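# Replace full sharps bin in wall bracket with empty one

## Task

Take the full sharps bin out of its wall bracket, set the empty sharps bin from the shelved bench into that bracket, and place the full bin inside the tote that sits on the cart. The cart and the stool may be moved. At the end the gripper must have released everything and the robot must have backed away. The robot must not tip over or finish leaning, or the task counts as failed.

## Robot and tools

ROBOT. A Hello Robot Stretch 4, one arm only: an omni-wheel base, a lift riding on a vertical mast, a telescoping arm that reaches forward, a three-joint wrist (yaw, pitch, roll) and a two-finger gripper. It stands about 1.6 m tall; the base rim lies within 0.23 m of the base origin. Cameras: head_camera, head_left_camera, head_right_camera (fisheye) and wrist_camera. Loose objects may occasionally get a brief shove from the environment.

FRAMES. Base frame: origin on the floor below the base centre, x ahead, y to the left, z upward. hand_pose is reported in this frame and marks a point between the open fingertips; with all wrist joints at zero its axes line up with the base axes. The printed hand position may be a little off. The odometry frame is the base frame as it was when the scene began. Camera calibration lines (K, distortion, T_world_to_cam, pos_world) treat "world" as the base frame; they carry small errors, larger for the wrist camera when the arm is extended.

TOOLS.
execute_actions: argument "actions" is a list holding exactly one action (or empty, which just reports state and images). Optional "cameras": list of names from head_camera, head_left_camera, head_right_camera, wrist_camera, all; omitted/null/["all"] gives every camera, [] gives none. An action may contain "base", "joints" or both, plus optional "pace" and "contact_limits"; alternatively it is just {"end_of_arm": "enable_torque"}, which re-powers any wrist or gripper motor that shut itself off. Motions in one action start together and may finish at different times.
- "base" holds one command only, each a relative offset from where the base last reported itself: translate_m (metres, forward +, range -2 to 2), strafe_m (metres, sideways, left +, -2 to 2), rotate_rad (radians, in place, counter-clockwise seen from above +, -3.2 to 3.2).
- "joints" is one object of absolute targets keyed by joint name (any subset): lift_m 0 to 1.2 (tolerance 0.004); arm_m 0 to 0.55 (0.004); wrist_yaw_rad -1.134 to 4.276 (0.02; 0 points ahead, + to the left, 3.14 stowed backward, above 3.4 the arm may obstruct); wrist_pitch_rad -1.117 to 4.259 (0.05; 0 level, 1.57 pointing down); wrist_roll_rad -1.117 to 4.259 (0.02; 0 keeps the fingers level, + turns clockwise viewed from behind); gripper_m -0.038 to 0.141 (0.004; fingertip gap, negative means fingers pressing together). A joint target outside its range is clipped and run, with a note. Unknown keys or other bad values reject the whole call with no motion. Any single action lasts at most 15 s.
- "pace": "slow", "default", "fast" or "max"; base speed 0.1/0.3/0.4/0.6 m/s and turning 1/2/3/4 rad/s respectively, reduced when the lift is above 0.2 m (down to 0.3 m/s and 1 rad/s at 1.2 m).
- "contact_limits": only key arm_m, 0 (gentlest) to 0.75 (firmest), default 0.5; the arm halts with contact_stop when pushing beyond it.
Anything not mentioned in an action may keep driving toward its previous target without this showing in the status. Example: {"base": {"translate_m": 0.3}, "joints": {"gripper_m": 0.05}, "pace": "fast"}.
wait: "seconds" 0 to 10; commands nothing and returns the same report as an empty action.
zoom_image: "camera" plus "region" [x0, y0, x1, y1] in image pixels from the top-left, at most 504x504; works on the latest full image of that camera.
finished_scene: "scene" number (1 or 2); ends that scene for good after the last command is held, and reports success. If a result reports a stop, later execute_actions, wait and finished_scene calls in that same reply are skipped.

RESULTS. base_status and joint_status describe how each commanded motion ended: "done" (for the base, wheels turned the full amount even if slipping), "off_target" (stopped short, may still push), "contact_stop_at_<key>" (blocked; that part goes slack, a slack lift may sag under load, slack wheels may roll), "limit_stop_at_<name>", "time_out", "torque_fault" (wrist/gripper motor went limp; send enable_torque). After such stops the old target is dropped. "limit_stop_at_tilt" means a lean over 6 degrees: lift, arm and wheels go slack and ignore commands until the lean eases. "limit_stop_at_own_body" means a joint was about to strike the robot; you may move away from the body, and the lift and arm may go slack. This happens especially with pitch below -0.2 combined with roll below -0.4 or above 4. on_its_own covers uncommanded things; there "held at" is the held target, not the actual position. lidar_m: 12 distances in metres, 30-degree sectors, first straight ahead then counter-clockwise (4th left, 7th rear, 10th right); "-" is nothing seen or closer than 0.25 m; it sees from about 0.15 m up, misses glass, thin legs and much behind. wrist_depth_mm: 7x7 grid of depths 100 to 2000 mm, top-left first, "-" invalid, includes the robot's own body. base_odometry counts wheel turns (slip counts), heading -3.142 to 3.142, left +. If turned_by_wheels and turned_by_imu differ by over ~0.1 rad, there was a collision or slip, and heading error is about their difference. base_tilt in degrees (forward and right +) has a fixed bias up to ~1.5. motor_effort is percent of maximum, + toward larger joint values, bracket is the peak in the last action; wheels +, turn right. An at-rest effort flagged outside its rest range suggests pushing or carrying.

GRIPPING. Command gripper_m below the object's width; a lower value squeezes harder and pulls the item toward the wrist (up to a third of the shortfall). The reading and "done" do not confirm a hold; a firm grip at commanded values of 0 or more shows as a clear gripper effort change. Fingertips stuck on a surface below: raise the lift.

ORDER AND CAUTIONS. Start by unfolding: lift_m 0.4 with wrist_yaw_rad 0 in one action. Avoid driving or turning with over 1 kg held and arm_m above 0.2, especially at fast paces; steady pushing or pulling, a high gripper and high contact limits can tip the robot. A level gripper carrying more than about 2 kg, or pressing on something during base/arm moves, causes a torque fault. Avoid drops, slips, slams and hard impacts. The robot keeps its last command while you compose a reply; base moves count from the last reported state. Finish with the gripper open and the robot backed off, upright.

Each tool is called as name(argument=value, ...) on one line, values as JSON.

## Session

execute_actions(actions=[])

Scene clock: 0.00 s.
base_odometry: x=+0.000 y=+0.000 heading=+0.000 (m, m, rad; odometry frame)
turned_by_wheels: +0.000 (rad since the last result)
turned_by_imu: +0.000 (rad since the last result)
base_tilt: forward=+0.3 right=+0.3 (deg)
lidar_m: 2.47 0.97 0.88 0.89 1.14 1.27 1.32 1.64 2.21 1.91 2.80 2.55
base_status: not commanded
joint_positions: lift_m=+0.252 arm_m=-0.002 wrist_yaw_rad=+3.173 wrist_pitch_rad=+0.004 wrist_roll_rad=+0.015 gripper_m=+0.057
joint_status: not commanded
motor_effort: lift_m=+21 arm_m=+0 wrist_yaw_rad=-1 wrist_pitch_rad=-6 wrist_roll_rad=+1 gripper_m=-2 wheel_0=+0 wheel_1=-1 wheel_2=+0 (%)
hand_pose: x=-0.1225 y=+0.0783 z=+0.4294 quat_wxyz=(-0.016, -0.002, +0.007, +1.000) (m; base frame)
wrist_depth_mm: - 133 244 - - 1863 1756 / - 108 133 - 1708 1661 1808 / - 114 133 - - 1863 1808 / 134 133 208 - - 1921 1756 / 211 - - - - 1863 1756 / 216 1464 188 1464 193 1464 1430 / 215 931 1060 - 991 946 1008
pictures: head_camera, head_left_camera, head_right_camera, wrist_camera
camera_calibration (this result's frames):
wrist_camera: T_world_to_cam=[[-0.0195695, 0.999675, -0.0163581, -0.0711412], [0.0295238, -0.0157763, -0.99944, 0.484354], [-0.999372, -0.0200414, -0.0292054, 0.115349], [0, 0, 0, 1]] pos_world=[0.0995842, 0.0810712, 0.486288]
Images, in order (width x height): head_camera 420x560, head_left_camera 420x672, head_right_camera 420x672, wrist_camera 616x392.

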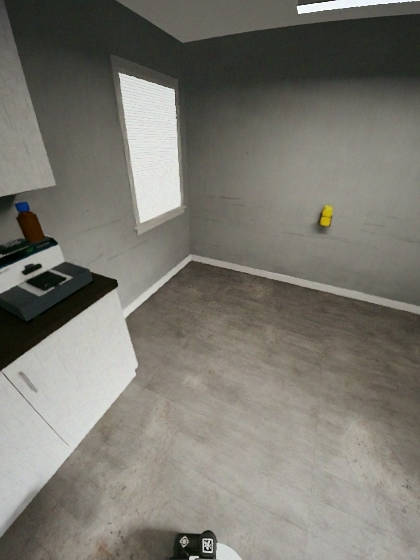

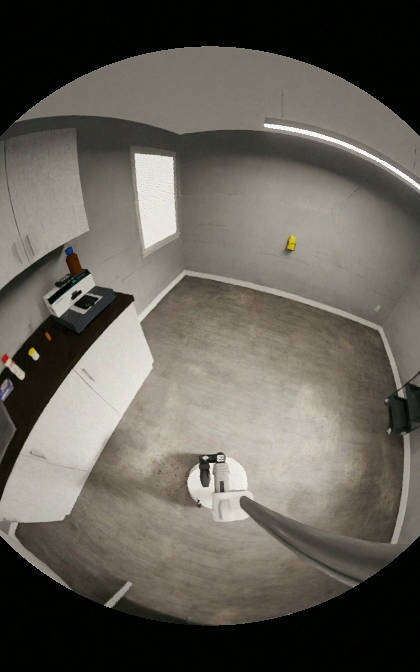

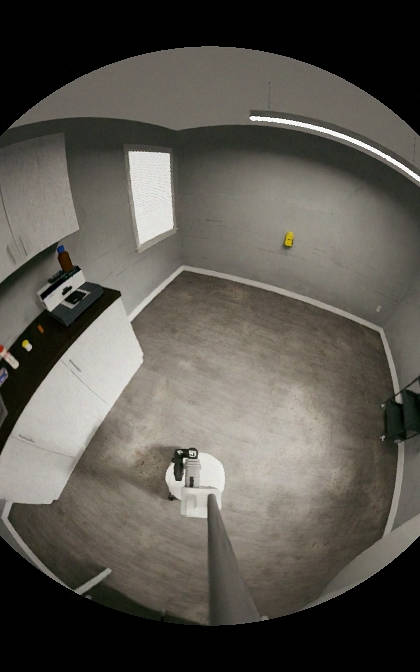

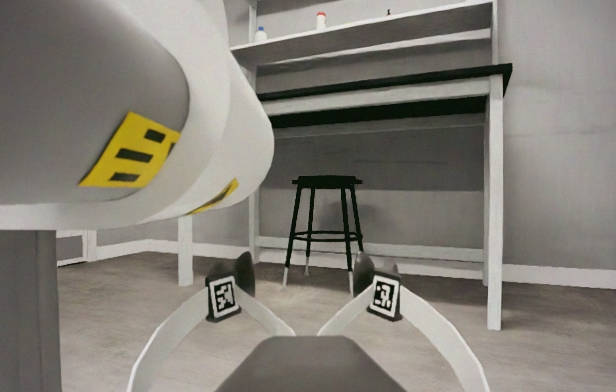

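execute_actions(actions=[{"base":{"rotate_rad":-0.42},"joints":{"lift_m":0.4,"wrist_yaw_rad":0.03},"pace":"fast"}], cameras=[])

execute_actions(actions=[{"base":{"translate_m":1.65},"joints":{"lift_m":0.75,"gripper_m":0.14},"pace":"max"}])

Scene clock: 4.97 s.
base_odometry: x=+0.000 y=+0.000 heading=-0.420 (m, m, rad; odometry frame)
turned_by_wheels: -0.420 (rad since the last result)
turned_by_imu: -0.411 (rad since the last result)
base_tilt: forward=+0.4 right=+0.3 (deg)
lidar_m: 2.53 2.23 0.94 0.88 0.92 1.26 1.30 1.32 2.30 2.21 1.92 2.79
base_status: done
joint_positions: lift_m=+0.400 arm_m=-0.002 wrist_yaw_rad=+0.030 wrist_pitch_rad=+0.004 wrist_roll_rad=+0.015 gripper_m=+0.057
joint_status: all done
motor_effort: lift_m=+23(26) arm_m=+0(0) wrist_yaw_rad=-1(2) wrist_pitch_rad=-5(5) wrist_roll_rad=+2(0) gripper_m=-2(1) wheel_0=+3(10) wheel_1=+2(10) wheel_2=+1(9) (%)
hand_pose: x=+0.4596 y=-0.0786 z=+0.5768 quat_wxyz=(+1.000, +0.007, +0.002, +0.015) (m; base frame)
wrist_depth_mm: - - - - - - - / - - - - - - - / - - - - - - - / - - - - - - - / - - - - - - - / 1808 1863 187 1921 192 1808 1808 / 1281 1205 1366 - 1281 1205 1281
pictures: none
No camera images: the call's "cameras" was empty. Leave "cameras" out to get every camera's image.

Scene clock: 9.50 s.
base_odometry: x=+1.507 y=-0.671 heading=-0.419 (m, m, rad; odometry frame)
turned_by_wheels: +0.001 (rad since the last result)
turned_by_imu: -0.002 (rad since the last result)
base_tilt: forward=+0.4 right=+0.3 (deg)
lidar_m: 0.87 1.01 1.39 1.54 1.30 1.34 3.20 3.18 1.86 1.82 1.48 1.04
base_status: done
joint_positions: lift_m=+0.750 arm_m=-0.002 wrist_yaw_rad=+0.030 wrist_pitch_rad=+0.004 wrist_roll_rad=+0.015 gripper_m=+0.140
joint_status: all done
motor_effort: lift_m=+21(28) arm_m=+0(0) wrist_yaw_rad=-1(2) wrist_pitch_rad=-6(7) wrist_roll_rad=+1(1) gripper_m=+1(3) wheel_0=+3(11) wheel_1=+2(11) wheel_2=+1(15) (%)
hand_pose: x=+0.4596 y=-0.0787 z=+0.9270 quat_wxyz=(+1.000, +0.007, +0.002, +0.015) (m; base frame)
wrist_depth_mm: 741 759 759 759 768 778 768 / 750 759 759 759 768 768 778 / 759 759 768 768 778 768 778 / 750 759 759 683 768 778 778 / 759 768 768 676 778 778 788 / 768 768 768 768 778 788 788 / 768 768 768 - 778 778 788
pictures: head_camera, head_left_camera, head_right_camera, wrist_camera
camera_calibration (this result's frames):
wrist_camera: T_world_to_cam=[[0.018243, -0.9997, -0.0163574, -0.0693792], [-0.02945, 0.0158157, -0.999441, 0.99159], [0.9994, 0.0187145, -0.0291526, -0.207232], [0, 0, 0, 1]] pos_world=[0.237575, -0.0811628, 0.98386]
Images, in order (width x height): head_camera 420x560, head_left_camera 420x672, head_right_camera 420x672, wrist_camera 616x392.

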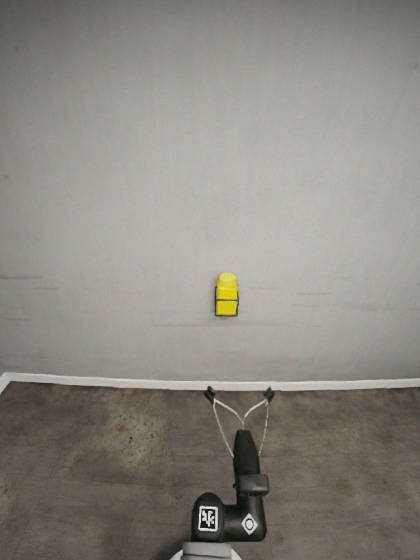

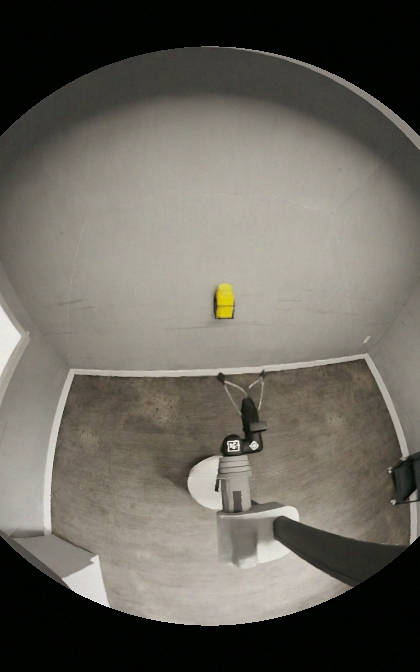

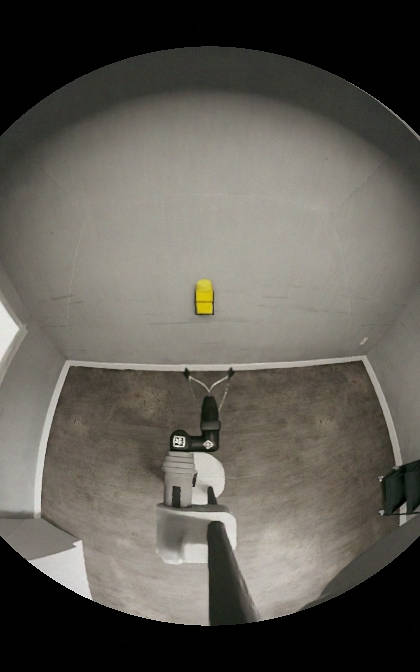

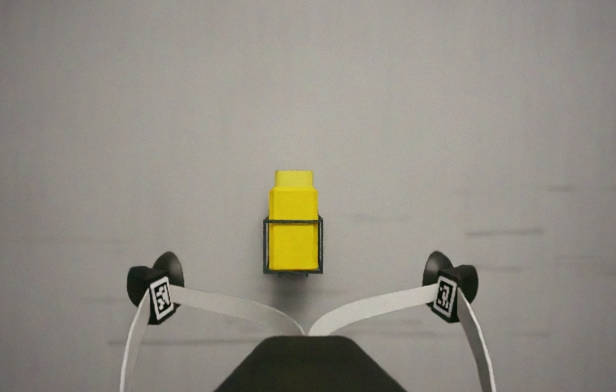

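execute_actions(actions=[{"base":{"strafe_m":0.019},"joints":{"lift_m":0.773,"arm_m":0.39,"wrist_yaw_rad":0.05},"pace":"fast"}], cameras=["wrist_camera"])

Scene clock: 12.93 s.
base_odometry: x=+1.515 y=-0.654 heading=-0.419 (m, m, rad; odometry frame)
turned_by_wheels: +0.000 (rad since the last result)
turned_by_imu: +0.000 (rad since the last result)
base_tilt: forward=+0.3 right=+0.3 (deg)
lidar_m: 0.90 1.02 1.38 1.51 1.29 1.30 3.72 3.22 1.86 1.84 1.46 1.04
base_status: done
joint_positions: lift_m=+0.773 arm_m=+0.389 wrist_yaw_rad=+0.050 wrist_pitch_rad=+0.004 wrist_roll_rad=+0.015 gripper_m=+0.140
joint_status: all done
motor_effort: lift_m=+23(26) arm_m=+7(6) wrist_yaw_rad=-1(5) wrist_pitch_rad=-5(6) wrist_roll_rad=+1(1) gripper_m=-1(0) wheel_0=-4(12) wheel_1=+4(12) wheel_2=+0(1) (%)
hand_pose: x=+0.8521 y=-0.0728 z=+0.9499 quat_wxyz=(+1.000, +0.007, +0.002, +0.025) (m; base frame)
wrist_depth_mm: 375 375 375 377 377 375 377 / 375 377 377 375 375 375 379 / 377 377 377 379 379 377 377 / 379 379 379 287 379 382 379 / 382 382 379 277 379 382 382 / 382 382 277 271 286 382 384 / 382 384 382 - 382 382 384
pictures: wrist_camera
camera_calibration (this result's frames):
wrist_camera: T_world_to_cam=[[0.0383233, -0.999131, -0.0163576, -0.0873715], [-0.0297397, 0.015222, -0.999442, 1.02617], [0.998823, 0.0387884, -0.0291305, -0.59694], [0, 0, 0, 1]] pos_world=[0.630104, -0.0797615, 1.00678]
Images, in order (width x height): wrist_camera 616x392.

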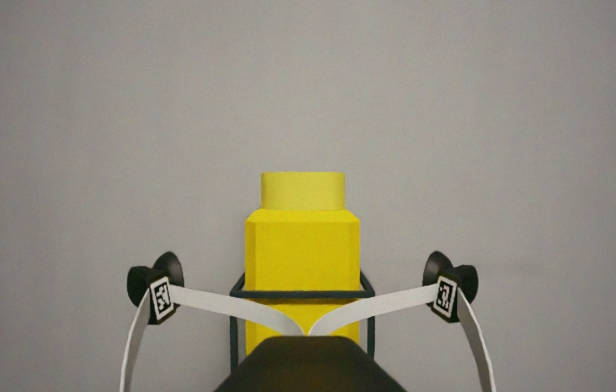

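execute_actions(actions=[{"base":{"strafe_m":0.004},"joints":{"lift_m":0.778,"arm_m":0.482}}], cameras=["wrist_camera"])

execute_actions(actions=[{"joints":{"gripper_m":0.075}}], cameras=[])

execute_actions(actions=[{"joints":{"gripper_m":0.05,"arm_m":0.492}}], cameras=[])

execute_actions(actions=[{"joints":{"gripper_m":0.025,"arm_m":0.501}}], cameras=["wrist_camera"])

execute_actions(actions=[{"joints":{"lift_m":0.91},"pace":"slow"}], cameras=["wrist_camera"])

Scene clock: 20.03 s.
base_odometry: x=+1.517 y=-0.650 heading=-0.419 (m, m, rad; odometry frame)
turned_by_wheels: +0.000 (rad since the last result)
turned_by_imu: +0.000 (rad since the last result)
base_tilt: forward=+0.4 right=+0.3 (deg)
lidar_m: 0.90 1.02 1.39 1.49 1.27 1.29 3.72 3.21 1.86 1.86 1.46 1.03
base_status: done
joint_positions: lift_m=+0.778 arm_m=+0.481 wrist_yaw_rad=+0.050 wrist_pitch_rad=+0.004 wrist_roll_rad=+0.015 gripper_m=+0.140
joint_status: all done
motor_effort: lift_m=+23(24) arm_m=+8(11) wrist_yaw_rad=-1(0) wrist_pitch_rad=-5(5) wrist_roll_rad=+1(0) gripper_m=+0(3) wheel_0=+3(12) wheel_1=-1(11) wheel_2=+0(0) (%)
hand_pose: x=+0.9440 y=-0.0729 z=+0.9548 quat_wxyz=(+1.000, +0.007, +0.002, +0.025) (m; base frame)
wrist_depth_mm: 285 286 285 285 285 285 286 / 287 286 286 286 287 287 287 / 287 286 287 287 287 289 287 / 289 287 289 195 289 287 287 / 289 289 210 183 289 289 289 / 289 290 183 183 193 290 290 / 291 290 192 - 290 291 291
pictures: wrist_camera
camera_calibration (this result's frames):
wrist_camera: T_world_to_cam=[[0.038254, -0.999134, -0.0163575, -0.0907709], [-0.0297419, 0.0152238, -0.999442, 1.03385], [0.998825, 0.0387191, -0.0291337, -0.688679], [0, 0, 0, 1]] pos_world=[0.722091, -0.0797664, 1.01172]
Images, in order (width x height): wrist_camera 616x392.

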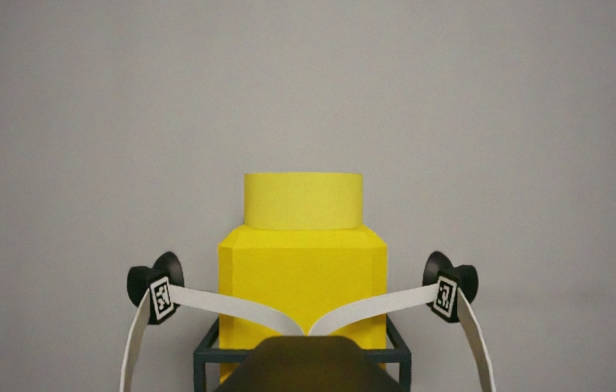

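Scene clock: 21.70 s.
base_odometry: x=+1.517 y=-0.650 heading=-0.419 (m, m, rad; odometry frame)
turned_by_wheels: +0.000 (rad since the last result)
turned_by_imu: +0.000 (rad since the last result)
base_tilt: forward=+0.4 right=+0.3 (deg)
lidar_m: 0.88 1.02 1.37 1.51 1.29 1.30 3.72 3.23 1.84 1.85 1.47 1.03
base_status: not commanded
joint_positions: lift_m=+0.778 arm_m=+0.481 wrist_yaw_rad=+0.052 wrist_pitch_rad=+0.004 wrist_roll_rad=+0.015 gripper_m=+0.075
joint_status: all done
motor_effort: lift_m=+23(23) arm_m=+6(7) wrist_yaw_rad=-6(6) wrist_pitch_rad=-6(5) wrist_roll_rad=+1(2) gripper_m=-11(8) wheel_0=+3(3) wheel_1=-1(1) wheel_2=+0(0) (%)
hand_pose: x=+0.9445 y=-0.0724 z=+0.9548 quat_wxyz=(+1.000, +0.007, +0.002, +0.026) (m; base frame)
wrist_depth_mm: 285 285 285 283 285 285 285 / 286 286 286 285 286 286 285 / 287 286 286 286 286 286 286 / 287 287 286 192 287 287 287 / 287 289 198 181 217 289 289 / 290 289 181 181 185 289 289 / 290 290 192 - 290 289 290
pictures: none
No camera images: the call's "cameras" was empty. Leave "cameras" out to get every camera's image.

Scene clock: 22.70 s.
base_odometry: x=+1.517 y=-0.650 heading=-0.419 (m, m, rad; odometry frame)
turned_by_wheels: +0.000 (rad since the last result)
turned_by_imu: +0.000 (rad since the last result)
base_tilt: forward=+0.4 right=+0.4 (deg)
lidar_m: 0.90 1.02 1.39 1.50 1.29 1.32 3.67 3.20 1.83 1.85 1.48 1.05
base_status: not commanded
joint_positions: lift_m=+0.778 arm_m=+0.491 wrist_yaw_rad=+0.052 wrist_pitch_rad=+0.004 wrist_roll_rad=+0.015 gripper_m=+0.050
joint_status: all done
motor_effort: lift_m=+23(23) arm_m=+5(9) wrist_yaw_rad=-7(7) wrist_pitch_rad=-5(7) wrist_roll_rad=-1(0) gripper_m=-18(20) wheel_0=+3(3) wheel_1=-1(1) wheel_2=+0(0) (%)
hand_pose: x=+0.9546 y=-0.0723 z=+0.9548 quat_wxyz=(+1.000, +0.007, +0.002, +0.026) (m; base frame)
wrist_depth_mm: 274 273 273 274 274 273 274 / 276 274 274 276 274 276 276 / 277 276 276 277 276 277 277 / 278 277 278 183 278 278 276 / 278 277 196 171 277 279 278 / 279 278 177 172 177 278 279 / 279 279 179 - 281 279 279
pictures: none
No camera images: the call's "cameras" was empty. Leave "cameras" out to get every camera's image.

Scene clock: 23.70 s.
base_odometry: x=+1.516 y=-0.650 heading=-0.419 (m, m, rad; odometry frame)
turned_by_wheels: +0.000 (rad since the last result)
turned_by_imu: +0.000 (rad since the last result)
base_tilt: forward=+0.4 right=+0.3 (deg)
lidar_m: 0.90 1.03 1.36 1.48 1.27 1.30 3.73 3.21 1.84 1.84 1.48 1.03
base_status: not commanded
joint_positions: lift_m=+0.778 arm_m=+0.500 wrist_yaw_rad=+0.050 wrist_pitch_rad=+0.004 wrist_roll_rad=+0.015 gripper_m=+0.026
joint_status: all done
motor_effort: lift_m=+23(23) arm_m=+7(9) wrist_yaw_rad=-2(9) wrist_pitch_rad=-7(6) wrist_roll_rad=+1(1) gripper_m=-23(25) wheel_0=+3(3) wheel_1=-1(1) wheel_2=-3(3) (%)
hand_pose: x=+0.9631 y=-0.0728 z=+0.9548 quat_wxyz=(+1.000, +0.007, +0.002, +0.025) (m; base frame)
wrist_depth_mm: 266 266 266 267 266 266 267 / 266 267 266 267 267 267 267 / 268 268 268 268 268 268 268 / 267 268 270 175 270 268 270 / 270 268 189 165 195 270 270 / 271 174 164 164 174 271 271 / 271 272 168 - 175 271 272
pictures: wrist_camera
camera_calibration (this result's frames):
wrist_camera: T_world_to_cam=[[0.0383105, -0.999132, -0.016357, -0.0915375], [-0.0297704, 0.0152206, -0.999441, 1.03444], [0.998822, 0.038776, -0.0291614, -0.707669], [0, 0, 0, 1]] pos_world=[0.741138, -0.0797623, 1.01173]
Images, in order (width x height): wrist_camera 616x392.

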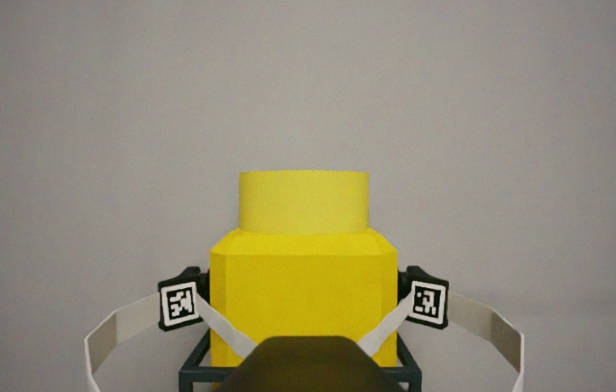

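Scene clock: 25.60 s.
base_odometry: x=+1.516 y=-0.650 heading=-0.419 (m, m, rad; odometry frame)
turned_by_wheels: +0.000 (rad since the last result)
turned_by_imu: +0.000 (rad since the last result)
base_tilt: forward=+0.4 right=+0.3 (deg)
lidar_m: 0.88 1.02 1.36 1.51 1.27 1.28 3.73 3.23 1.84 1.83 1.48 1.05
base_status: not commanded
joint_positions: lift_m=+0.910 arm_m=+0.500 wrist_yaw_rad=+0.050 wrist_pitch_rad=+0.011 wrist_roll_rad=+0.015 gripper_m=+0.026
joint_status: all done
on_its_own: wrist_pitch_rad is at rest, and its effort (-25) is outside its rest range (-23 to +23)
motor_effort: lift_m=+26(27) arm_m=+8(8) wrist_yaw_rad=-1(2) wrist_pitch_rad=-25(27) wrist_roll_rad=+1(2) gripper_m=-24(24) wheel_0=+3(3) wheel_1=-1(1) wheel_2=-3(3) (%)
hand_pose: x=+0.9631 y=-0.0728 z=+1.0846 quat_wxyz=(+1.000, +0.007, +0.006, +0.025) (m; base frame)
wrist_depth_mm: 265 264 264 265 265 264 264 / 265 266 266 266 266 266 266 / 266 267 267 266 267 267 267 / 268 268 268 176 268 270 268 / 270 270 190 165 198 270 271 / 271 174 164 164 174 271 272 / 273 272 272 - 273 273 273
pictures: wrist_camera
camera_calibration (this result's frames):
wrist_camera: T_world_to_cam=[[0.0382324, -0.999136, -0.0162731, -0.0894212], [-0.0367293, 0.0148689, -0.999215, 1.17058], [0.998594, 0.0388, -0.0361291, -0.696104], [0, 0, 0, 1]] pos_world=[0.741538, -0.0797403, 1.14305]
Images, in order (width x height): wrist_camera 616x392.

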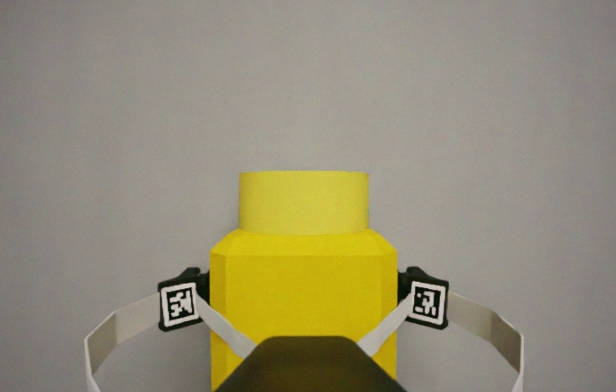

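execute_actions(actions=[{"base":{"translate_m":-0.5},"joints":{"arm_m":0.02,"gripper_m":0.005}}], cameras=[])

execute_actions(actions=[{"base":{"rotate_rad":-1.58}}], cameras=[])

execute_actions(actions=[{"base":{"translate_m":1.15},"joints":{"lift_m":0.85},"pace":"fast"}])

Scene clock: 32.03 s.
base_odometry: x=+1.060 y=-0.446 heading=-0.419 (m, m, rad; odometry frame)
turned_by_wheels: +0.000 (rad since the last result)
turned_by_imu: +0.001 (rad since the last result)
base_tilt: forward=+0.4 right=+0.3 (deg)
lidar_m: 0.42 1.54 1.57 1.51 0.98 1.26 2.72 2.63 2.33 1.77 2.18 1.56
base_status: done
joint_positions: lift_m=+0.910 arm_m=+0.021 wrist_yaw_rad=+0.050 wrist_pitch_rad=+0.011 wrist_roll_rad=+0.015 gripper_m=+0.006
joint_status: all done
on_its_own: wrist_pitch_rad is at rest, and its effort (-25) is outside its rest range (-23 to +23)
motor_effort: lift_m=+25(26) arm_m=-8(11) wrist_yaw_rad=+0(2) wrist_pitch_rad=-25(27) wrist_roll_rad=+1(0) gripper_m=-25(30) wheel_0=-3(9) wheel_1=-3(10) wheel_2=+2(11) (%)
hand_pose: x=+0.4847 y=-0.0729 z=+1.0847 quat_wxyz=(+1.000, +0.007, +0.006, +0.025) (m; base frame)
wrist_depth_mm: 1205 1205 1229 1229 1255 1229 1205 / 1229 1229 1229 1205 1229 1229 1229 / 1229 1229 1229 1229 1229 1229 1205 / 1229 1205 1255 170 1229 1229 1255 / 1255 1255 170 160 198 1205 1255 / 1255 168 159 159 159 171 1229 / 1255 1229 1229 - 1255 1255 1255
pictures: none
No camera images: the call's "cameras" was empty. Leave "cameras" out to get every camera's image.

Scene clock: 34.17 s.
base_odometry: x=+1.060 y=-0.446 heading=-1.998 (m, m, rad; odometry frame)
turned_by_wheels: -1.579 (rad since the last result)
turned_by_imu: -1.549 (rad since the last result)
base_tilt: forward=+0.3 right=+0.3 (deg)
lidar_m: 0.42 2.21 1.57 1.40 1.53 1.55 1.52 0.96 1.23 2.42 2.49 2.32
base_status: done
joint_positions: lift_m=+0.910 arm_m=+0.021 wrist_yaw_rad=+0.050 wrist_pitch_rad=+0.011 wrist_roll_rad=+0.015 gripper_m=+0.006
joint_status: not commanded
on_its_own: wrist_pitch_rad is at rest, and its effort (-26) is outside its rest range (-23 to +23)
motor_effort: lift_m=+24(25) arm_m=-8(7) wrist_yaw_rad=-1(5) wrist_pitch_rad=-26(25) wrist_roll_rad=+0(2) gripper_m=-25(28) wheel_0=+5(10) wheel_1=+4(11) wheel_2=+2(8) (%)
hand_pose: x=+0.4847 y=-0.0729 z=+1.0847 quat_wxyz=(+1.000, +0.007, +0.006, +0.025) (m; base frame)
wrist_depth_mm: 1863 1921 1863 1921 1921 1983 1921 / 1863 1921 1921 1921 1983 1921 1863 / 1983 1921 1863 1921 1863 1983 1983 / 1983 1921 1921 170 1921 1921 1921 / 1921 1921 170 160 198 1921 1983 / 1921 168 159 159 159 171 - / 1983 1983 1921 - 1983 - -
pictures: none
No camera images: the call's "cameras" was empty. Leave "cameras" out to get every camera's image.

Scene clock: 38.63 s.
base_odometry: x=+0.584 y=-1.493 heading=-1.998 (m, m, rad; odometry frame)
turned_by_wheels: +0.001 (rad since the last result)
turned_by_imu: -0.002 (rad since the last result)
base_tilt: forward=+0.4 right=+0.3 (deg)
lidar_m: 0.39 1.09 1.48 1.53 1.56 2.12 2.10 2.11 2.54 2.43 1.54 0.67
base_status: done
joint_positions: lift_m=+0.850 arm_m=+0.021 wrist_yaw_rad=+0.050 wrist_pitch_rad=+0.011 wrist_roll_rad=+0.015 gripper_m=+0.006
joint_status: all done
on_its_own: wrist_pitch_rad is at rest, and its effort (-25) is outside its rest range (-23 to +23)
motor_effort: lift_m=+21(22) arm_m=-7(8) wrist_yaw_rad=-1(1) wrist_pitch_rad=-25(28) wrist_roll_rad=+0(1) gripper_m=-28(26) wheel_0=+5(10) wheel_1=+4(10) wheel_2=+2(13) (%)
hand_pose: x=+0.4847 y=-0.0729 z=+1.0250 quat_wxyz=(+1.000, +0.007, +0.006, +0.025) (m; base frame)
wrist_depth_mm: 798 798 798 809 798 798 798 / 798 798 809 809 809 809 820 / 809 809 809 809 809 809 820 / 798 809 809 170 809 820 820 / 798 820 171 160 198 831 831 / 809 168 159 159 159 171 820 / 820 820 820 - 661 831 831
pictures: head_camera, head_left_camera, head_right_camera, wrist_camera
camera_calibration (this result's frames):
wrist_camera: T_world_to_cam=[[0.0381145, -0.999141, -0.0162688, -0.0720841], [-0.036689, 0.0148704, -0.999216, 1.09342], [0.9986, 0.0386815, -0.0360907, -0.220601], [0, 0, 0, 1]] pos_world=[0.263156, -0.0797486, 1.08343]
Images, in order (width x height): head_camera 420x560, head_left_camera 420x672, head_right_camera 420x672, wrist_camera 616x392.

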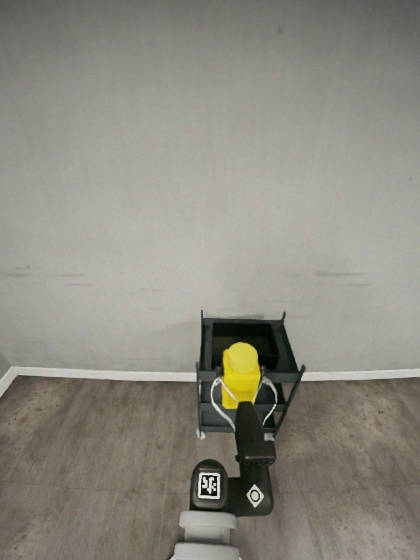

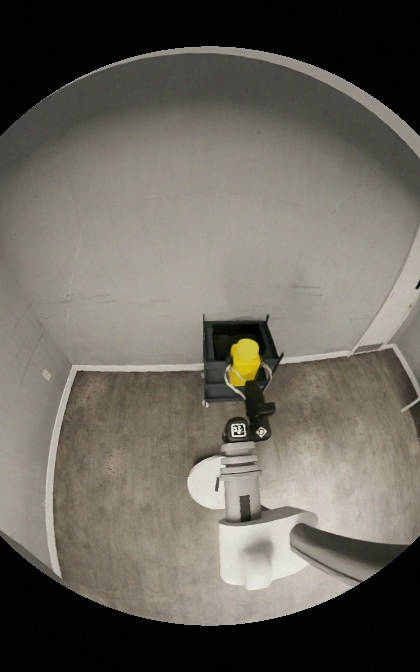

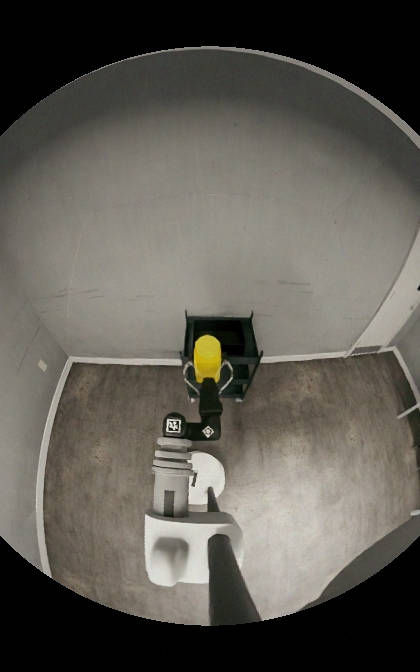

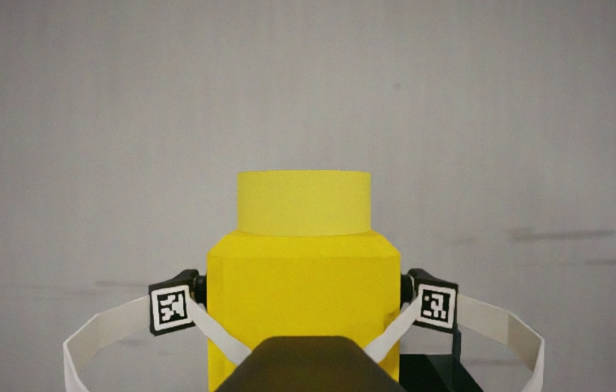

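Same geometry as before.

execute_actions(actions=[{"base":{"strafe_m":-0.06},"joints":{"arm_m":0.37,"lift_m":0.77}}], cameras=[])

execute_actions(actions=[{"joints":{"lift_m":0.65},"pace":"slow"}], cameras=["head_camera","wrist_camera"])

Scene clock: 43.77 s.
base_odometry: x=+0.529 y=-1.468 heading=-1.998 (m, m, rad; odometry frame)
turned_by_wheels: +0.000 (rad since the last result)
turned_by_imu: +0.000 (rad since the last result)
base_tilt: forward=+0.3 right=+0.3 (deg)
lidar_m: 0.63 1.10 1.49 1.59 1.65 2.18 2.08 2.12 2.43 2.36 1.58 0.67
base_status: done
joint_positions: lift_m=+0.770 arm_m=+0.369 wrist_yaw_rad=+0.050 wrist_pitch_rad=+0.011 wrist_roll_rad=+0.015 gripper_m=+0.006
joint_status: all done
on_its_own: wrist_pitch_rad is at rest, and its effort (-25) is outside its rest range (-23 to +23)
motor_effort: lift_m=+21(20) arm_m=+8(7) wrist_yaw_rad=-1(2) wrist_pitch_rad=-25(27) wrist_roll_rad=+1(0) gripper_m=-28(30) wheel_0=+4(14) wheel_1=-3(11) wheel_2=+0(1) (%)
hand_pose: x=+0.8320 y=-0.0728 z=+0.9451 quat_wxyz=(+1.000, +0.007, +0.006, +0.025) (m; base frame)
wrist_depth_mm: 459 462 462 466 466 466 466 / 462 466 462 469 469 469 469 / 469 466 469 469 469 473 477 / 466 469 469 170 473 473 477 / 469 473 170 160 198 473 480 / 469 168 159 159 159 171 480 / 477 477 477 - 480 480 480
pictures: none
No camera images: the call's "cameras" was empty. Leave "cameras" out to get every camera's image.

Scene clock: 45.60 s.
base_odometry: x=+0.529 y=-1.468 heading=-1.998 (m, m, rad; odometry frame)
turned_by_wheels: +0.000 (rad since the last result)
turned_by_imu: +0.000 (rad since the last result)
base_tilt: forward=+0.4 right=+0.3 (deg)
lidar_m: 0.63 1.08 1.45 1.58 1.64 2.21 2.08 2.13 2.45 2.37 1.58 0.67
base_status: not commanded
joint_positions: lift_m=+0.650 arm_m=+0.369 wrist_yaw_rad=+0.050 wrist_pitch_rad=+0.011 wrist_roll_rad=+0.015 gripper_m=+0.006
joint_status: all done
on_its_own: wrist_pitch_rad is at rest, and its effort (-27) is outside its rest range (-23 to +23)
motor_effort: lift_m=+20(21) arm_m=+8(8) wrist_yaw_rad=-1(2) wrist_pitch_rad=-27(25) wrist_roll_rad=-1(1) gripper_m=-28(29) wheel_0=+4(4) wheel_1=-3(3) wheel_2=+0(0) (%)
hand_pose: x=+0.8320 y=-0.0728 z=+0.8250 quat_wxyz=(+1.000, +0.007, +0.006, +0.025) (m; base frame)
wrist_depth_mm: 459 462 462 462 466 469 469 / 462 462 466 466 469 469 473 / 466 466 469 469 473 469 473 / 469 469 473 170 469 473 477 / 473 473 170 160 197 477 477 / 473 168 159 159 159 172 477 / 477 293 312 - 312 294 312
pictures: head_camera, wrist_camera
camera_calibration (this result's frames):
wrist_camera: T_world_to_cam=[[0.0382458, -0.999136, -0.0162678, -0.0886461], [-0.0367817, 0.014861, -0.999213, 0.906435], [0.998591, 0.038814, -0.0361815, -0.574565], [0, 0, 0, 1]] pos_world=[0.610486, -0.0797389, 0.883491]
Images, in order (width x height): head_camera 420x560, wrist_camera 616x392.

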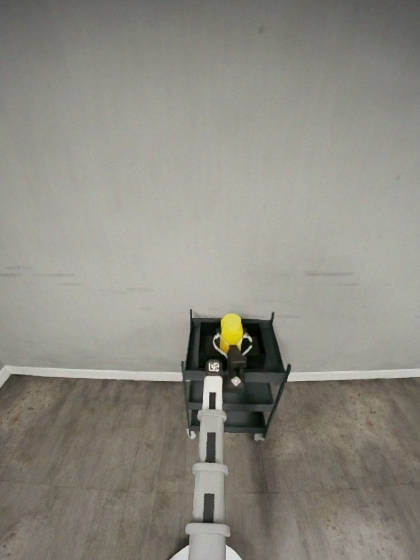

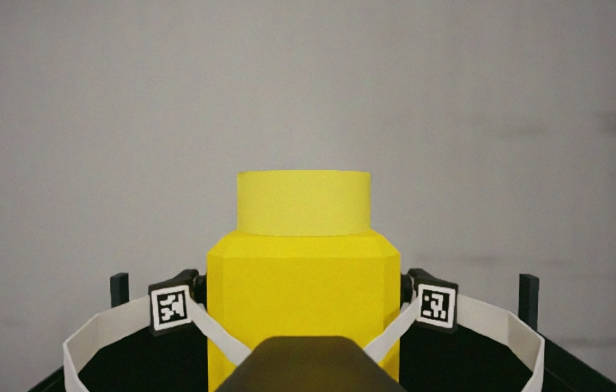

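execute_actions(actions=[{"joints":{"lift_m":0.617},"pace":"slow"}], cameras=["wrist_camera"])

Scene clock: 49.23 s.
base_odometry: x=+0.529 y=-1.468 heading=-1.998 (m, m, rad; odometry frame)
turned_by_wheels: +0.000 (rad since the last result)
turned_by_imu: +0.000 (rad since the last result)
base_tilt: forward=+0.3 right=+0.3 (deg)
lidar_m: 0.63 1.10 1.45 1.59 1.65 2.21 2.07 2.12 2.46 2.36 1.60 0.64
base_status: not commanded
joint_positions: lift_m=+0.617 arm_m=+0.369 wrist_yaw_rad=+0.050 wrist_pitch_rad=+0.004 wrist_roll_rad=+0.015 gripper_m=+0.006
joint_status: all done
motor_effort: lift_m=+18(19) arm_m=+8(7) wrist_yaw_rad=+0(2) wrist_pitch_rad=-5(25) wrist_roll_rad=+1(1) gripper_m=-27(28) wheel_0=+4(4) wheel_1=-3(3) wheel_2=+0(0) (%)
hand_pose: x=+0.8320 y=-0.0729 z=+0.7944 quat_wxyz=(+1.000, +0.007, +0.002, +0.025) (m; base frame)
wrist_depth_mm: 462 466 466 466 469 469 473 / 466 466 469 469 469 469 473 / 466 469 473 469 473 473 473 / 469 473 469 170 473 477 477 / 469 473 169 160 195 473 477 / 473 168 159 159 159 171 480 / 190 293 312 - 310 294 203
pictures: wrist_camera
camera_calibration (this result's frames):
wrist_camera: T_world_to_cam=[[0.0381407, -0.999139, -0.0163552, -0.0890534], [-0.0295256, 0.0152331, -0.999448, 0.869965], [0.998836, 0.0386026, -0.0289191, -0.58167], [0, 0, 0, 1]] pos_world=[0.610076, -0.0797749, 0.851206]
Images, in order (width x height): wrist_camera 616x392.

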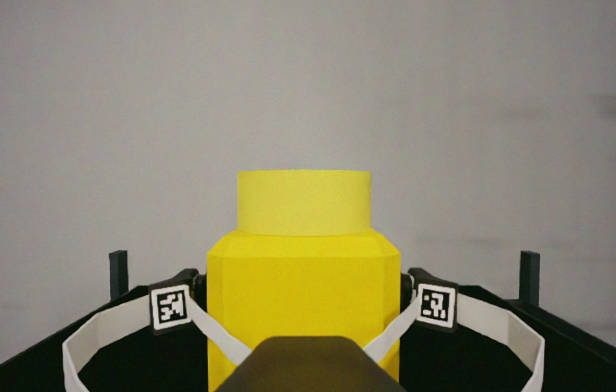

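execute_actions(actions=[{"joints":{"gripper_m":0.14}}], cameras=[])

execute_actions(actions=[{"joints":{"arm_m":0,"lift_m":0.8}}], cameras=["head_camera"])

execute_actions(actions=[{"base":{"rotate_rad":-1.57},"pace":"fast"}], cameras=[])

execute_actions(actions=[{"base":{"translate_m":1.65},"joints":{"lift_m":0.9},"pace":"fast"}])

Scene clock: 54.93 s.
base_odometry: x=+0.529 y=-1.468 heading=-1.998 (m, m, rad; odometry frame)
turned_by_wheels: +0.000 (rad since the last result)
turned_by_imu: +0.000 (rad since the last result)
base_tilt: forward=+0.4 right=+0.3 (deg)
lidar_m: 0.62 1.09 1.44 1.60 1.65 2.20 2.08 2.13 2.44 2.33 1.58 0.69
base_status: not commanded
joint_positions: lift_m=+0.617 arm_m=+0.369 wrist_yaw_rad=+0.050 wrist_pitch_rad=+0.004 wrist_roll_rad=+0.015 gripper_m=+0.140
joint_status: all done
motor_effort: lift_m=+18(18) arm_m=+8(7) wrist_yaw_rad=+0(1) wrist_pitch_rad=-4(5) wrist_roll_rad=+1(1) gripper_m=-2(29) wheel_0=+4(4) wheel_1=-2(3) wheel_2=+0(0) (%)
hand_pose: x=+0.8320 y=-0.0730 z=+0.7944 quat_wxyz=(+1.000, +0.007, +0.002, +0.025) (m; base frame)
wrist_depth_mm: 462 466 466 466 466 469 473 / 466 469 466 469 469 473 477 / 466 466 469 469 473 473 473 / 469 469 469 195 477 473 477 / 466 469 210 182 473 477 477 / 473 256 185 182 190 274 477 / 202 272 310 - 310 274 213
pictures: none
No camera images: the call's "cameras" was empty. Leave "cameras" out to get every camera's image.

Scene clock: 57.13 s.
base_odometry: x=+0.529 y=-1.468 heading=-1.998 (m, m, rad; odometry frame)
turned_by_wheels: +0.000 (rad since the last result)
turned_by_imu: +0.000 (rad since the last result)
base_tilt: forward=+0.3 right=+0.3 (deg)
lidar_m: 0.64 1.10 1.46 1.59 1.66 2.20 2.07 2.12 2.47 2.36 1.60 0.65
base_status: not commanded
joint_positions: lift_m=+0.800 arm_m=+0.001 wrist_yaw_rad=+0.050 wrist_pitch_rad=+0.004 wrist_roll_rad=+0.015 gripper_m=+0.140
joint_status: all done
motor_effort: lift_m=+23(23) arm_m=-8(9) wrist_yaw_rad=+0(0) wrist_pitch_rad=-6(7) wrist_roll_rad=+1(1) gripper_m=+1(0) wheel_0=+4(4) wheel_1=-3(3) wheel_2=+0(0) (%)
hand_pose: x=+0.4648 y=-0.0729 z=+0.9768 quat_wxyz=(+1.000, +0.007, +0.002, +0.025) (m; base frame)
wrist_depth_mm: 820 820 831 831 831 831 842 / 820 831 831 831 831 842 831 / 831 831 831 831 842 842 842 / 831 831 831 831 842 842 842 / 831 831 831 842 842 831 842 / 831 831 842 580 854 842 842 / 831 831 676 - 683 866 854
pictures: head_camera
Images, in order (width x height): head_camera 420x560.

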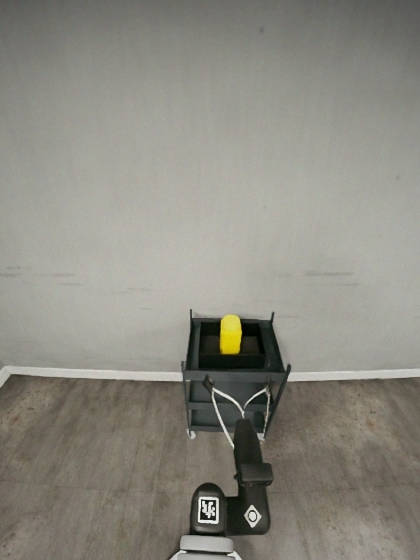

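Scene clock: 59.10 s.
base_odometry: x=+0.529 y=-1.468 heading=+2.716 (m, m, rad; odometry frame)
turned_by_wheels: -1.569 (rad since the last result)
turned_by_imu: -1.540 (rad since the last result)
base_tilt: forward=+0.3 right=+0.3 (deg)
lidar_m: 2.35 1.56 0.66 0.63 1.10 1.49 1.58 1.63 2.20 2.07 2.12 2.47
base_status: done
joint_positions: lift_m=+0.800 arm_m=+0.001 wrist_yaw_rad=+0.050 wrist_pitch_rad=+0.004 wrist_roll_rad=+0.015 gripper_m=+0.140
joint_status: not commanded
motor_effort: lift_m=+22(23) arm_m=-8(8) wrist_yaw_rad=+0(1) wrist_pitch_rad=-6(6) wrist_roll_rad=+0(2) gripper_m=+2(1) wheel_0=+5(10) wheel_1=+4(10) wheel_2=+2(8) (%)
hand_pose: x=+0.4648 y=-0.0729 z=+0.9768 quat_wxyz=(+1.000, +0.007, +0.002, +0.025) (m; base frame)
wrist_depth_mm: 1537 - - - - - - / 1537 - - - - - - / 1576 - - - - - - / 1576 - - - - - - / 1537 - - - - - - / 1537 1921 - - - - - / 1537 - - - - - -
pictures: none
No camera images: the call's "cameras" was empty. Leave "cameras" out to get every camera's image.

Scene clock: 64.67 s.
base_odometry: x=-0.974 y=-0.789 heading=+2.717 (m, m, rad; odometry frame)
turned_by_wheels: +0.001 (rad since the last result)
turned_by_imu: -0.003 (rad since the last result)
base_tilt: forward=+0.4 right=+0.3 (deg)
lidar_m: 0.70 1.53 1.18 1.12 1.16 1.48 3.27 3.32 2.06 1.96 1.03 0.75
base_status: done
joint_positions: lift_m=+0.900 arm_m=+0.001 wrist_yaw_rad=+0.050 wrist_pitch_rad=+0.004 wrist_roll_rad=+0.015 gripper_m=+0.140
joint_status: all done
motor_effort: lift_m=+23(26) arm_m=-8(8) wrist_yaw_rad=+0(0) wrist_pitch_rad=-5(7) wrist_roll_rad=+1(2) gripper_m=+3(1) wheel_0=+3(11) wheel_1=+2(9) wheel_2=+1(12) (%)
hand_pose: x=+0.4647 y=-0.0729 z=+1.0769 quat_wxyz=(+1.000, +0.007, +0.002, +0.025) (m; base frame)
wrist_depth_mm: 1255 1229 1255 1229 1255 1229 1281 / 1255 1229 1255 1255 1281 1255 1255 / 1255 1229 1281 1255 1255 1255 1281 / 1255 1255 1255 1255 1255 1255 1281 / 1255 1255 1281 654 1229 1229 1205 / 1255 591 549 647 549 544 634 / 1255 1281 504 - 504 480 504
pictures: head_camera, head_left_camera, head_right_camera, wrist_camera
camera_calibration (this result's frames):
wrist_camera: T_world_to_cam=[[0.0381682, -0.999138, -0.0163523, -0.0704298], [-0.0297875, 0.0152193, -0.99944, 1.14158], [0.998827, 0.0386339, -0.0291809, -0.206327], [0, 0, 0, 1]] pos_world=[0.242778, -0.079772, 1.13377]
Images, in order (width x height): head_camera 420x560, head_left_camera 420x672, head_right_camera 420x672, wrist_camera 616x392.

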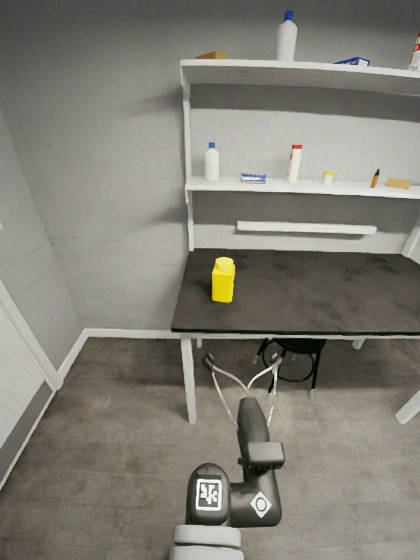

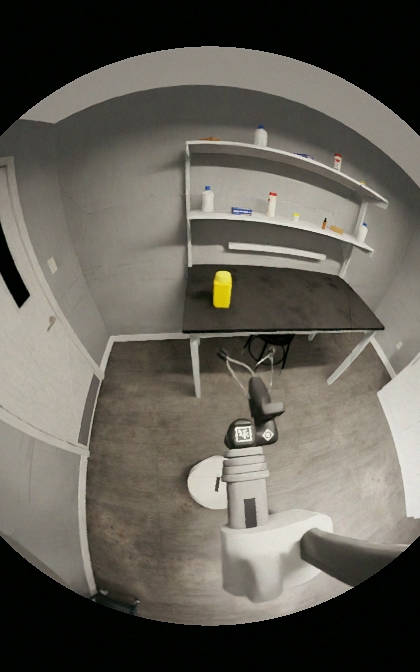

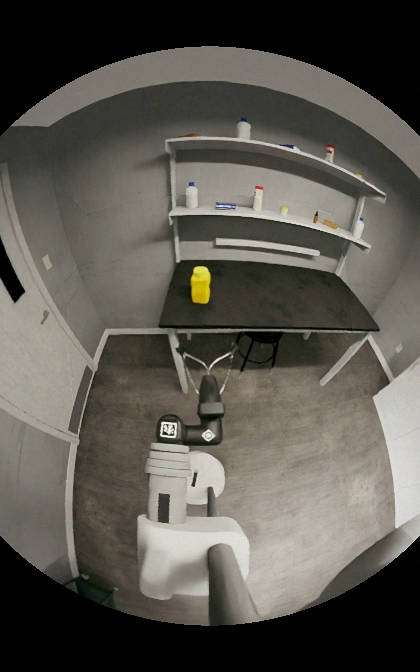

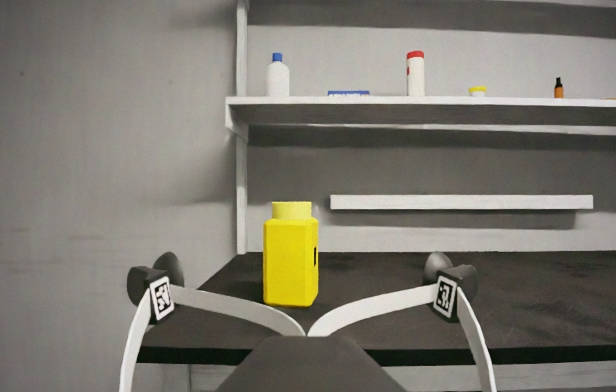

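execute_actions(actions=[{"base":{"strafe_m":0.086},"joints":{"lift_m":0.871,"arm_m":0.37,"wrist_yaw_rad":-0.1},"pace":"fast"}], cameras=["wrist_camera"])

Scene clock: 69.33 s.
base_odometry: x=-1.010 y=-0.867 heading=+2.717 (m, m, rad; odometry frame)
turned_by_wheels: +0.000 (rad since the last result)
turned_by_imu: +0.000 (rad since the last result)
base_tilt: forward=+0.3 right=+0.3 (deg)
lidar_m: 0.71 1.53 1.07 1.03 1.08 1.45 3.27 3.33 2.17 2.06 1.03 0.74
base_status: done
joint_positions: lift_m=+0.871 arm_m=+0.369 wrist_yaw_rad=-0.100 wrist_pitch_rad=+0.004 wrist_roll_rad=+0.015 gripper_m=+0.140
joint_status: all done
motor_effort: lift_m=+18(22) arm_m=+8(9) wrist_yaw_rad=-2(3) wrist_pitch_rad=-4(6) wrist_roll_rad=+0(2) gripper_m=+2(3) wheel_0=-2(12) wheel_1=+1(14) wheel_2=+0(1) (%)
hand_pose: x=+0.8179 y=-0.1157 z=+1.0482 quat_wxyz=(+0.999, +0.008, +0.002, -0.050) (m; base frame)
wrist_depth_mm: 809 842 647 640 759 976 1008 / 820 854 842 854 854 842 831 / 820 842 891 917 960 991 1042 / 820 854 878 315 946 991 1042 / 820 854 809 294 946 991 1042 / 831 508 297 296 469 466 544 / 820 375 377 - 402 373 382
pictures: wrist_camera
camera_calibration (this result's frames):
wrist_camera: T_world_to_cam=[[-0.111362, -0.993645, -0.0163529, -0.00424079], [-0.0271328, 0.0194892, -0.999442, 1.12246], [0.993409, -0.110856, -0.0291308, -0.571157], [0, 0, 0, 1]] pos_world=[0.597376, -0.0894061, 1.10513]
Images, in order (width x height): wrist_camera 616x392.

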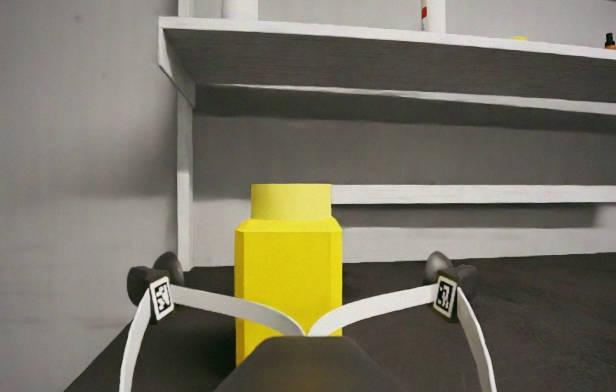

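execute_actions(actions=[{"joints":{"lift_m":0.868,"arm_m":0.483}}], cameras=["wrist_camera"])

execute_actions(actions=[{"joints":{"gripper_m":0.035}}], cameras=[])

execute_actions(actions=[{"joints":{"lift_m":0.9}}], cameras=["wrist_camera"])

Scene clock: 73.93 s.
base_odometry: x=-1.010 y=-0.867 heading=+2.717 (m, m, rad; odometry frame)
turned_by_wheels: +0.000 (rad since the last result)
turned_by_imu: +0.000 (rad since the last result)
base_tilt: forward=+0.3 right=+0.3 (deg)
lidar_m: 0.70 1.53 1.06 1.04 1.07 1.43 3.27 3.33 2.18 2.06 1.04 0.74
base_status: not commanded
joint_positions: lift_m=+0.868 arm_m=+0.482 wrist_yaw_rad=-0.100 wrist_pitch_rad=+0.004 wrist_roll_rad=+0.015 gripper_m=+0.140
joint_status: all done
motor_effort: lift_m=+18(19) arm_m=+7(10) wrist_yaw_rad=-1(1) wrist_pitch_rad=-5(6) wrist_roll_rad=+1(0) gripper_m=+0(3) wheel_0=-2(2) wheel_1=+1(1) wheel_2=+0(0) (%)
hand_pose: x=+0.9309 y=-0.1157 z=+1.0452 quat_wxyz=(+0.999, +0.008, +0.002, -0.050) (m; base frame)
wrist_depth_mm: 715 723 559 559 559 559 564 / 715 741 768 809 831 866 831 / 723 741 768 809 842 878 904 / 723 750 768 196 831 866 904 / 732 732 210 182 759 878 904 / 723 459 183 182 189 459 535 / 723 366 327 - 347 364 377
pictures: wrist_camera
camera_calibration (this result's frames):
wrist_camera: T_world_to_cam=[[-0.111465, -0.993634, -0.0163526, 0.00836305], [-0.0271393, 0.0194927, -0.999442, 1.12254], [0.993398, -0.110959, -0.0291392, -0.683502], [0, 0, 0, 1]] pos_world=[0.710386, -0.0894121, 1.10213]
Images, in order (width x height): wrist_camera 616x392.

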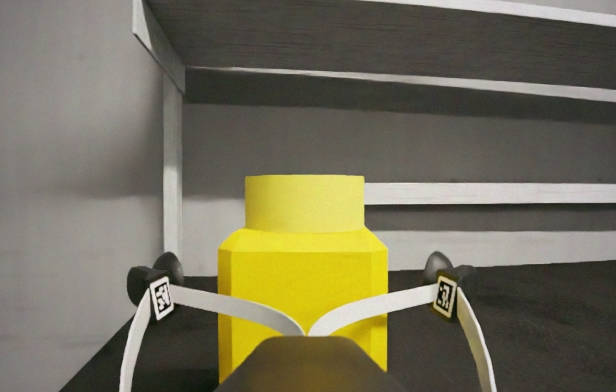

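Scene clock: 75.97 s.
base_odometry: x=-1.010 y=-0.867 heading=+2.717 (m, m, rad; odometry frame)
turned_by_wheels: +0.000 (rad since the last result)
turned_by_imu: +0.000 (rad since the last result)
base_tilt: forward=+0.4 right=+0.3 (deg)
lidar_m: 0.69 1.53 1.09 1.02 1.06 1.43 3.27 3.36 2.15 2.04 1.04 0.75
base_status: not commanded
joint_positions: lift_m=+0.868 arm_m=+0.482 wrist_yaw_rad=-0.100 wrist_pitch_rad=+0.004 wrist_roll_rad=+0.015 gripper_m=+0.035
joint_status: all done
motor_effort: lift_m=+18(18) arm_m=+8(8) wrist_yaw_rad=-1(1) wrist_pitch_rad=-6(6) wrist_roll_rad=+0(2) gripper_m=-21(19) wheel_0=-3(2) wheel_1=+1(1) wheel_2=+0(0) (%)
hand_pose: x=+0.9309 y=-0.1157 z=+1.0452 quat_wxyz=(+0.999, +0.008, +0.002, -0.050) (m; base frame)
wrist_depth_mm: 715 732 564 564 559 559 569 / 723 741 768 798 831 866 842 / 715 741 778 798 842 866 917 / 723 741 768 177 831 866 891 / 723 741 189 167 831 878 904 / 723 459 166 165 174 496 535 / 723 357 327 - 349 366 375
pictures: none
No camera images: the call's "cameras" was empty. Leave "cameras" out to get every camera's image.

Scene clock: 76.90 s.
base_odometry: x=-1.010 y=-0.867 heading=+2.717 (m, m, rad; odometry frame)
turned_by_wheels: +0.000 (rad since the last result)
turned_by_imu: +0.000 (rad since the last result)
base_tilt: forward=+0.4 right=+0.3 (deg)
lidar_m: 0.70 1.53 1.09 1.01 1.07 1.41 3.27 3.31 2.16 2.05 1.04 0.74
base_status: not commanded
joint_positions: lift_m=+0.900 arm_m=+0.482 wrist_yaw_rad=-0.100 wrist_pitch_rad=+0.006 wrist_roll_rad=+0.015 gripper_m=+0.035
joint_status: all done
motor_effort: lift_m=+24(25) arm_m=+8(8) wrist_yaw_rad=-1(1) wrist_pitch_rad=-10(10) wrist_roll_rad=+1(1) gripper_m=-21(20) wheel_0=-2(2) wheel_1=+1(1) wheel_2=+0(0) (%)
hand_pose: x=+0.9309 y=-0.1157 z=+1.0763 quat_wxyz=(+0.999, +0.008, +0.003, -0.050) (m; base frame)
wrist_depth_mm: 707 530 496 496 535 530 559 / 715 741 759 788 768 759 750 / 715 741 778 809 842 878 904 / 715 732 759 176 831 866 904 / 723 741 189 167 842 891 917 / 723 530 165 165 175 574 615 / 723 427 379 - 407 424 449
pictures: wrist_camera
camera_calibration (this result's frames):
wrist_camera: T_world_to_cam=[[-0.111494, -0.993631, -0.0163309, 0.00887482], [-0.0289427, 0.0196732, -0.999387, 1.15518], [0.993344, -0.110953, -0.0309518, -0.680596], [0, 0, 0, 1]] pos_world=[0.710489, -0.0894222, 1.13355]
Images, in order (width x height): wrist_camera 616x392.

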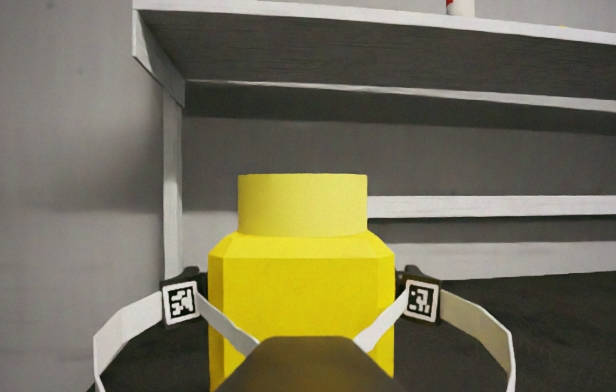

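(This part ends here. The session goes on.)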